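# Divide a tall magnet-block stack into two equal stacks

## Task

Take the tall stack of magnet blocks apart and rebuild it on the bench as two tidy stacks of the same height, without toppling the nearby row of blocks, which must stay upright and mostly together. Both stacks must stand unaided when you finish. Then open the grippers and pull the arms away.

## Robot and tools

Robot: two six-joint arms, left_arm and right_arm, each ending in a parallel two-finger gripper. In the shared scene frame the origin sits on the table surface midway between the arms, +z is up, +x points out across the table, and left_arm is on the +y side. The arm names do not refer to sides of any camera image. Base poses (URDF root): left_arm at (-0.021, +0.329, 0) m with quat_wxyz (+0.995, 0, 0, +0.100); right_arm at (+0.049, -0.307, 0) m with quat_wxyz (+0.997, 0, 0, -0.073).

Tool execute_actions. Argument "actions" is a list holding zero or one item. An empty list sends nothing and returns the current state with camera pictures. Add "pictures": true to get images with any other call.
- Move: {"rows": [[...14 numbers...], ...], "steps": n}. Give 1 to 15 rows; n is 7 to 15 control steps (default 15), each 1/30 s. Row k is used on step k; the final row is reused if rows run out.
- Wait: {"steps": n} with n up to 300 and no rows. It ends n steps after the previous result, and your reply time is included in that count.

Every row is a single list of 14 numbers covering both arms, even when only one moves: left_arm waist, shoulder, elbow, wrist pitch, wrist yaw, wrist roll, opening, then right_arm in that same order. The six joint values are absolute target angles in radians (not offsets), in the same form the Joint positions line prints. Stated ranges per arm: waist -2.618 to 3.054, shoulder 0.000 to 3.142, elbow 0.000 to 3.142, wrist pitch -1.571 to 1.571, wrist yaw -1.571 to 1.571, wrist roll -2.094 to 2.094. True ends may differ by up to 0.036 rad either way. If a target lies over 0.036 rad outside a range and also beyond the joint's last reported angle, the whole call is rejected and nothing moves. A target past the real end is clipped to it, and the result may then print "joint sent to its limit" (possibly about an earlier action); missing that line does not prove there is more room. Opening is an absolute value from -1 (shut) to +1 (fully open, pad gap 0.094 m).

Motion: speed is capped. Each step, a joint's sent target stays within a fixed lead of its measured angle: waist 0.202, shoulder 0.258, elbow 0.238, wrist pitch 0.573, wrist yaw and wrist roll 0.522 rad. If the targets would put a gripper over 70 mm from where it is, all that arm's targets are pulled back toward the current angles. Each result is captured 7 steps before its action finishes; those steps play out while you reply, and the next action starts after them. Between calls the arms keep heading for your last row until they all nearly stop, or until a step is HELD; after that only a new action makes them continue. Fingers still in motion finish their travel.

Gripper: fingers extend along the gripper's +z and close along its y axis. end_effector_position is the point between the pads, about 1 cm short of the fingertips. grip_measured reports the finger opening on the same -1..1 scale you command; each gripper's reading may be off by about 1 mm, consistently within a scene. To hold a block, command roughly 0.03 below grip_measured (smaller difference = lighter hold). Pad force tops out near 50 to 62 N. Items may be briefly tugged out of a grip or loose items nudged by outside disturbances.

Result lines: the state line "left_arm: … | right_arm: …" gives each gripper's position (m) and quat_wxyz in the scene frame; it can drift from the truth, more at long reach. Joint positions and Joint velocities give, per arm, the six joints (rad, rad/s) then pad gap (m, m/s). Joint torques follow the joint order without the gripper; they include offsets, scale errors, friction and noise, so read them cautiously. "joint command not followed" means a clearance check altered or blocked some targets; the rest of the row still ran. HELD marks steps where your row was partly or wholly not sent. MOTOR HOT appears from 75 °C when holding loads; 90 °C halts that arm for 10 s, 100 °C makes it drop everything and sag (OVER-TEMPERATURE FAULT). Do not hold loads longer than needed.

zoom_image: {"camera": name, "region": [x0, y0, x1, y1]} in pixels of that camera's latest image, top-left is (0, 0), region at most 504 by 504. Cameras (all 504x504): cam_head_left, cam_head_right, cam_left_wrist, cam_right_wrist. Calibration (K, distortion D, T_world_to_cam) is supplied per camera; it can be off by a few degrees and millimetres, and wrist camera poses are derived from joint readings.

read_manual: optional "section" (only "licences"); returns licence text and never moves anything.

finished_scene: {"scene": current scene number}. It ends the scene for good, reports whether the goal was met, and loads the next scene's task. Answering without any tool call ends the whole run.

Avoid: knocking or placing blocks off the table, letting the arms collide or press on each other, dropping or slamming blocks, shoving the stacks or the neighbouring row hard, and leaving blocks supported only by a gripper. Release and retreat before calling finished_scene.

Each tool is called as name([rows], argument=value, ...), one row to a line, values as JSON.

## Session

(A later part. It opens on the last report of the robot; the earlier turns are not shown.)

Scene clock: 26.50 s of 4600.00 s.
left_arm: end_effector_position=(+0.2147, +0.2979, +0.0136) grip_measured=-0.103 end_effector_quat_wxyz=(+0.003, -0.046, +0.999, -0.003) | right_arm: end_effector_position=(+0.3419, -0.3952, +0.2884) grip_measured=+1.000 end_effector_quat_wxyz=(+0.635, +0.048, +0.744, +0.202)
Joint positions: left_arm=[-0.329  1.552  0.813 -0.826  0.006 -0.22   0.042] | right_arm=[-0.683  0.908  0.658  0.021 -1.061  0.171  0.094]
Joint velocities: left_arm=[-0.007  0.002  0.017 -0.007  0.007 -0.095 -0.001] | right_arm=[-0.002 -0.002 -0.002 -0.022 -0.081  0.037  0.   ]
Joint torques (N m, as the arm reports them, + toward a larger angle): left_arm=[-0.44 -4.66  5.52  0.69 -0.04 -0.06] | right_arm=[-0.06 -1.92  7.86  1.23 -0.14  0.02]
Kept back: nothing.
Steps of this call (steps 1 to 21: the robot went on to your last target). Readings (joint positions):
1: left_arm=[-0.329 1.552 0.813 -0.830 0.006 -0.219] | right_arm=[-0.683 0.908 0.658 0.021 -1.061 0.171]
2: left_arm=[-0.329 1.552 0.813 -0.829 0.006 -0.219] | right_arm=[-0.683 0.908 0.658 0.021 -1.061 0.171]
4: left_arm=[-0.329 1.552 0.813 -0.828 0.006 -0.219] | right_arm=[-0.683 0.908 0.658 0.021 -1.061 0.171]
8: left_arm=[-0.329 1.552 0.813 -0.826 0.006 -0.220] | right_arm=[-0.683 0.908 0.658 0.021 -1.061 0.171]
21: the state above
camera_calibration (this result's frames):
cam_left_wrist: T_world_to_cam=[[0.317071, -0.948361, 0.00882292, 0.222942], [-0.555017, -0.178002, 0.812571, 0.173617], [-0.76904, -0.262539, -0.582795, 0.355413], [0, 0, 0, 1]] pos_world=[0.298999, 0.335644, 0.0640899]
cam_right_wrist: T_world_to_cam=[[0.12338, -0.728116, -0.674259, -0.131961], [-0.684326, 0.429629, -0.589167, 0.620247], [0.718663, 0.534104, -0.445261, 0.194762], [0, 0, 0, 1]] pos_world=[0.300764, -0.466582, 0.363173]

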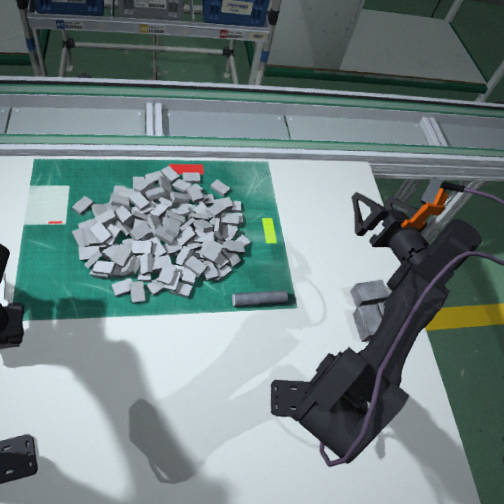

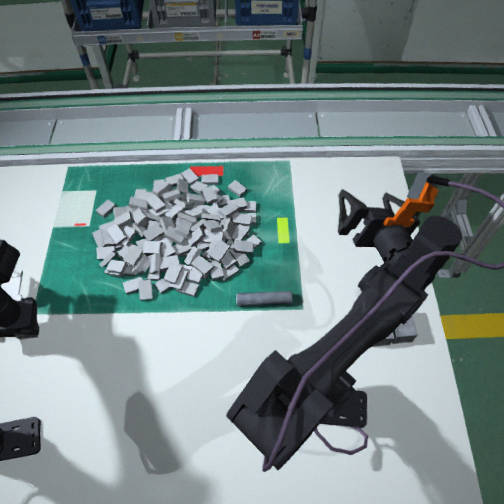

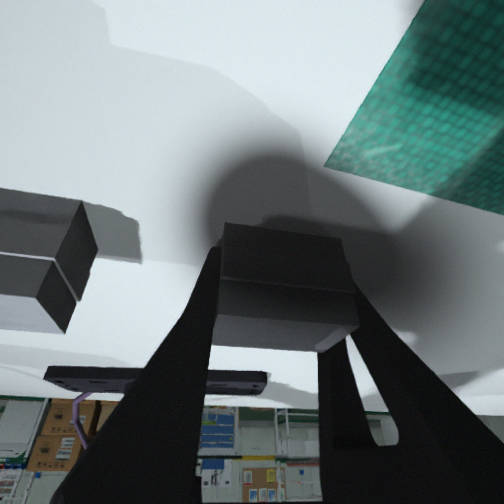

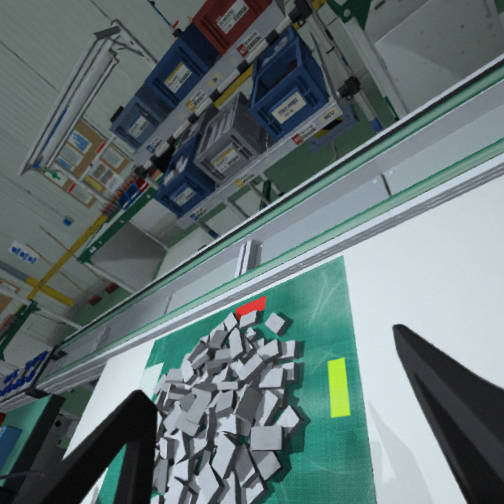

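execute_actions([
  {"rows":[[-0.329,1.550,0.815,-0.815,0,-0.22,-0.105,-0.683,0.908,0.658,0.021,-1.061,0.171,1],[-0.329,1.546,0.822,-0.822,0,-0.22,-0.07,-0.683,0.908,0.658,0.021,-1.061,0.171,1],[-0.329,1.542,0.829,-0.828,0,-0.22,-0.01,-0.683,0.908,0.658,0.021,-1.061,0.171,1],[-0.329,1.538,0.835,-0.834,0,-0.22,0.08,-0.683,0.908,0.658,0.021,-1.061,0.171,1],[-0.329,1.534,0.840,-0.8395,0,-0.22,0.18,-0.683,0.908,0.658,0.021,-1.061,0.171,1],[-0.329,1.530,0.845,-0.8439,0,-0.22,0.28,-0.683,0.908,0.658,0.021,-1.061,0.171,1],[-0.329,1.526,0.8459,-0.851,0,-0.22,0.33,-0.683,0.908,0.658,0.021,-1.061,0.171,1],[-0.329,1.5144,0.8486,-0.8604,0,-0.22,0.35,-0.683,0.908,0.658,0.021,-1.061,0.171,1],[-0.329,1.4958,0.8529,-0.8719,0,-0.22,0.35,-0.683,0.908,0.658,0.021,-1.061,0.171,1],[-0.329,1.4711,0.8587,-0.8852,0,-0.22,0.35,-0.683,0.908,0.658,0.021,-1.061,0.171,1],[-0.329,1.4409,0.8657,-0.9001,0,-0.22,0.35,-0.683,0.908,0.658,0.021,-1.061,0.171,1],[-0.329,1.4058,0.8739,-0.9163,0,-0.22,0.35,-0.683,0.908,0.658,0.021,-1.061,0.171,1],[-0.329,1.3666,0.883,-0.9336,0,-0.22,0.35,-0.683,0.908,0.658,0.021,-1.061,0.171,1],[-0.329,1.3239,0.893,-0.9516,0,-0.22,0.35,-0.683,0.908,0.658,0.021,-1.061,0.171,1],[-0.329,1.2785,0.9035,-0.9702,0,-0.22,0.35,-0.683,0.908,0.658,0.021,-1.061,0.171,1]],"steps":15},
], pictures=false)

execute_actions([
  {"rows":[[-0.3232,1.231,0.9146,-0.989,0,-0.2093,0.35,-0.683,0.908,0.658,0.021,-1.061,0.171,1],[-0.3067,1.1821,0.926,-1.0078,0,-0.1971,0.35,-0.683,0.908,0.658,0.021,-1.061,0.171,1],[-0.2813,1.1325,0.9375,-1.0264,0,-0.1814,0.45,-0.683,0.908,0.658,0.021,-1.061,0.171,1],[-0.2485,1.0829,0.949,-1.0444,0,-0.163,0.55,-0.683,0.908,0.658,0.021,-1.061,0.171,1],[-0.21,1.034,0.9604,-1.0617,0,-0.1426,0.65,-0.683,0.908,0.658,0.021,-1.061,0.171,1],[-0.1674,0.9865,0.9715,-1.0779,0,-0.121,0.75,-0.683,0.908,0.658,0.021,-1.061,0.171,1],[-0.1224,0.9411,0.982,-1.0928,0,-0.099,0.85,-0.683,0.908,0.658,0.021,-1.061,0.171,1],[-0.0766,0.8984,0.992,-1.1061,0,-0.0774,0.95,-0.683,0.908,0.658,0.021,-1.061,0.171,1],[-0.0316,0.8592,1.0011,-1.1176,0,-0.057,1,-0.683,0.908,0.658,0.021,-1.061,0.171,1],[0.011,0.8241,1.0093,-1.127,0,-0.0386,1,-0.683,0.908,0.658,0.021,-1.061,0.171,1],[0.0495,0.7939,1.0163,-1.1341,0,-0.0229,1,-0.683,0.908,0.658,0.021,-1.061,0.171,1],[0.0823,0.7692,1.0221,-1.1385,0,-0.0107,1,-0.683,0.908,0.658,0.021,-1.061,0.171,1],[0.1077,0.7506,1.0264,-1.14,0,-0.0028,1,-0.683,0.908,0.658,0.021,-1.061,0.171,1],[0.1242,0.739,1.0291,-1.14,0,0,1,-0.683,0.908,0.658,0.021,-1.061,0.171,1],[0.13,0.735,1.03,-1.14,0,0,1,-0.683,0.908,0.658,0.021,-1.061,0.171,1]],"steps":15},
], pictures=false)

execute_actions([
  {"steps":14},
], pictures=true)

Scene clock: 34.10 s of 4600.00 s.
left_arm: end_effector_position=(+0.2131, +0.2981, +0.0139) grip_measured=+0.334 end_effector_quat_wxyz=(-0.000, -0.046, +0.999, -0.003) | right_arm: end_effector_position=(+0.3419, -0.3952, +0.2884) grip_measured=+1.000 end_effector_quat_wxyz=(+0.635, +0.048, +0.744, +0.202)
Joint positions: left_arm=[-0.329  1.55   0.813 -0.833  0.006 -0.22   0.063] | right_arm=[-0.683  0.908  0.658  0.021 -1.061  0.171  0.094]
Joint velocities: left_arm=[-0.007 -0.071 -0.012 -0.125 -0.051  0.022  0.025] | right_arm=[ 0.002 -0.007 -0.017  0.007 -0.007 -0.007  0.   ]
Joint torques (N m, as the arm reports them, + toward a larger angle): left_arm=[ 0.05 -7.17  9.46  0.31 -0.04  0.  ] | right_arm=[-0.03 -2.    7.86  1.22 -0.14  0.03]
Steps of this call (steps 1 to 15: the robot went on to your last target; steps 16 to 90: nothing new was sent; then 4.33 s passed at rest; steps 91 to 98: the first 8 steps of this action). Readings (joint positions):
91: left_arm=[-0.329 1.552 0.813 -0.826 0.006 -0.220] | right_arm=[-0.683 0.908 0.658 0.021 -1.061 0.171]
92: left_arm=[-0.329 1.552 0.813 -0.826 0.006 -0.220] | right_arm=[-0.683 0.908 0.658 0.021 -1.061 0.171]
94: left_arm=[-0.329 1.552 0.813 -0.826 0.006 -0.220] | right_arm=[-0.683 0.908 0.658 0.021 -1.061 0.171]
98: the state above

Scene clock: 34.60 s of 4600.00 s.
left_arm: end_effector_position=(+0.2241, +0.3386, +0.1754) grip_measured=+0.902 end_effector_quat_wxyz=(+0.257, -0.092, +0.962, -0.018) | right_arm: end_effector_position=(+0.3419, -0.3952, +0.2884) grip_measured=+1.000 end_effector_quat_wxyz=(+0.635, +0.048, +0.744, +0.202)
Joint positions: left_arm=[-0.156  0.989  0.955 -1.015  0.01  -0.15   0.089] | right_arm=[-0.683  0.908  0.658  0.021 -1.061  0.171  0.094]
Joint velocities: left_arm=[ 1.287 -1.336  0.31  -0.505 -0.139  0.418  0.091] | right_arm=[ 0.002 -0.002  0.007 -0.022  0.007 -0.007  0.   ]
Joint torques (N m, as the arm reports them, + toward a larger angle): left_arm=[ 0.07 -1.93  9.19  1.19  0.    0.1 ] | right_arm=[-0.05 -1.92  7.86  1.24 -0.16  0.02]
Steps of this call (steps 1 to 7: the last 7 steps of your previous action; steps 8 to 15: the first 8 steps of this action). Readings (joint positions):
8: left_arm=[-0.329 1.338 0.863 -0.920 0.006 -0.219] | right_arm=[-0.683 0.908 0.658 0.021 -1.061 0.171]
9: left_arm=[-0.327 1.290 0.876 -0.933 0.006 -0.216] | right_arm=[-0.683 0.908 0.658 0.021 -1.061 0.171]
11: left_arm=[-0.303 1.189 0.904 -0.960 0.009 -0.203] | right_arm=[-0.683 0.908 0.658 0.021 -1.061 0.171]
15: the state above

Scene clock: 35.07 s of 4600.00 s.
left_arm: end_effector_position=(+0.1753, +0.3950, +0.2322) grip_measured=+1.000 end_effector_quat_wxyz=(+0.345, -0.158, +0.924, +0.053) | right_arm: end_effector_position=(+0.3419, -0.3952, +0.2884) grip_measured=+1.000 end_effector_quat_wxyz=(+0.635, +0.048, +0.744, +0.202)
Joint positions: left_arm=[ 0.121  0.74   1.012 -1.129 -0.001 -0.017  0.094] | right_arm=[-0.683  0.908  0.658  0.021 -1.061  0.171  0.094]
Joint velocities: left_arm=[ 0.007  0.007 -0.002 -0.037 -0.037  0.139  0.   ] | right_arm=[-0.012  0.012 -0.012  0.022 -0.051 -0.125  0.   ]
Joint torques (N m, as the arm reports them, + toward a larger angle): left_arm=[0.77 0.43 8.68 1.8  0.01 0.1 ] | right_arm=[ 0.01 -1.93  7.91  1.24 -0.15  0.02]
Kept back: nothing.
Steps of this call (steps 1 to 7: the last 7 steps of your previous action; steps 8 to 14: the robot went on to your last target). Readings (joint positions):
1: left_arm=[-0.110 0.943 0.965 -1.029 0.008 -0.134] | right_arm=[-0.683 0.908 0.658 0.021 -1.061 0.171]
2: left_arm=[-0.064 0.901 0.976 -1.043 0.006 -0.117] | right_arm=[-0.683 0.908 0.658 0.021 -1.061 0.171]
4: left_arm=[0.019 0.827 0.993 -1.069 0.003 -0.085] | right_arm=[-0.683 0.908 0.658 0.021 -1.061 0.171]
8: left_arm=[0.114 0.745 1.011 -1.106 -0.001 -0.042] | right_arm=[-0.683 0.908 0.658 0.021 -1.061 0.171]
14: the state above
camera_calibration (this result's frames):
cam_left_wrist: T_world_to_cam=[[0.481876, -0.861311, 0.161054, 0.226895], [-0.864495, -0.437325, 0.247783, 0.279209], [-0.142985, -0.258631, -0.955335, 0.453187], [0, 0, 0, 1]] pos_world=[0.196839, 0.43474, 0.327219]
cam_right_wrist: T_world_to_cam=[[0.12338, -0.728116, -0.674259, -0.131961], [-0.684326, 0.429629, -0.589167, 0.620247], [0.718663, 0.534104, -0.445261, 0.194762], [0, 0, 0, 1]] pos_world=[0.300764, -0.466582, 0.363173]

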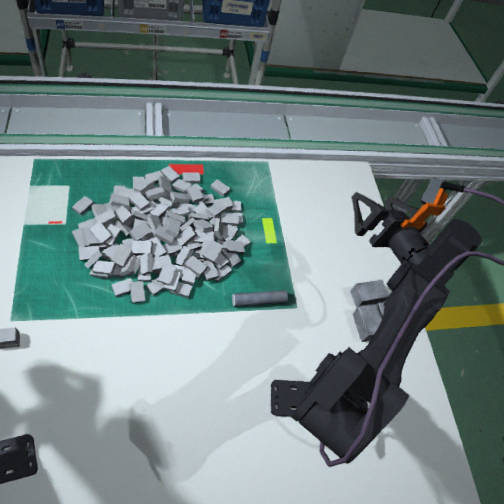

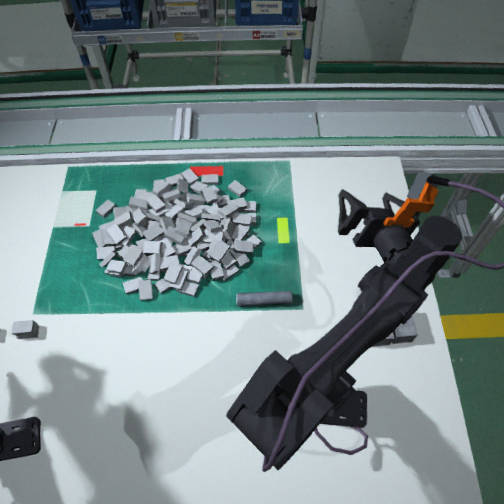

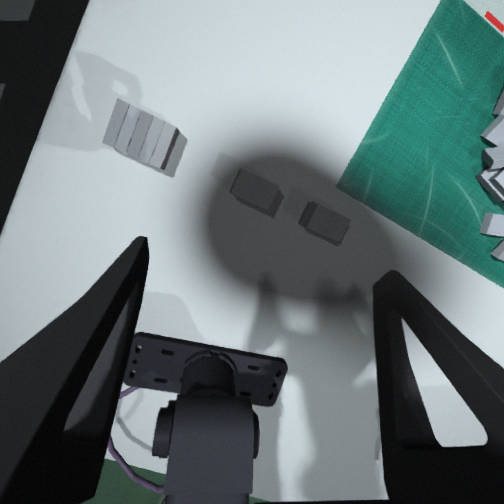

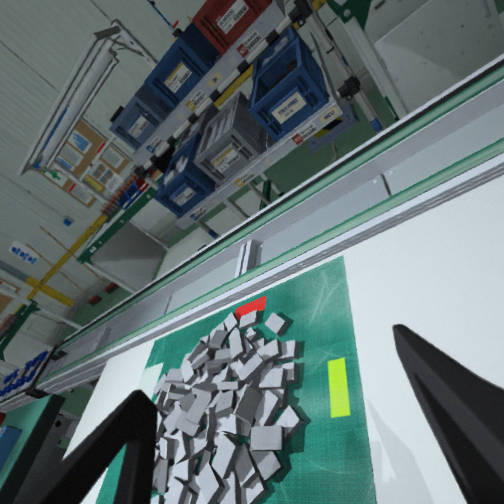

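zoom_image(camera="cam_left_wrist", region=[90, 80, 370, 270])

zoom_image(camera="cam_head_right", region=[0, 300, 70, 360])

Region (90, 80, 370, 270) of cam_left_wrist's 504x504 image, scaled by 1.800, with more detail than that image has; it fills the top 342 rows of this view, and the rest is white.

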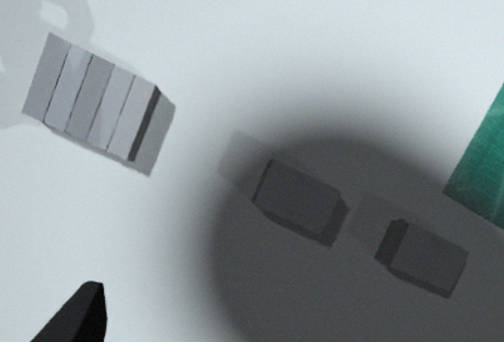

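Region (0, 300, 70, 360) of cam_head_right's 504x504 image, scaled by 7.200, with more detail than that image has; it fills the top 432 rows of this view, and the rest is white.

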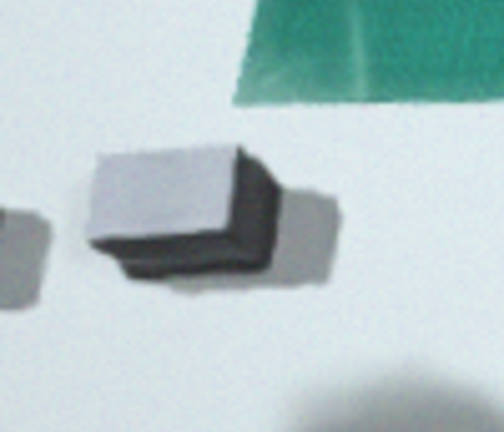

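zoom_image(camera="cam_left_wrist", region=[215, 150, 365, 260])

Region (215, 150, 365, 260) of cam_left_wrist's 504x504 image, scaled by 3.360, with more detail than that image has; it fills the top 370 rows of this view, and the rest is white.

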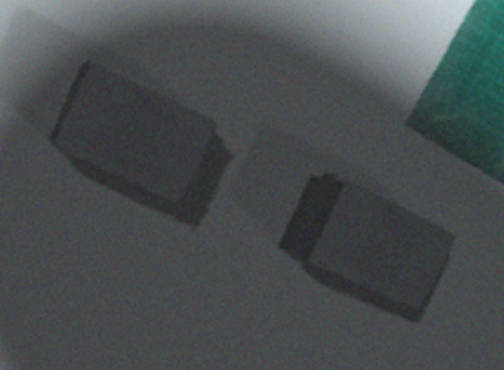

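finished_scene(scene=2)

The scene is finished: the task was done.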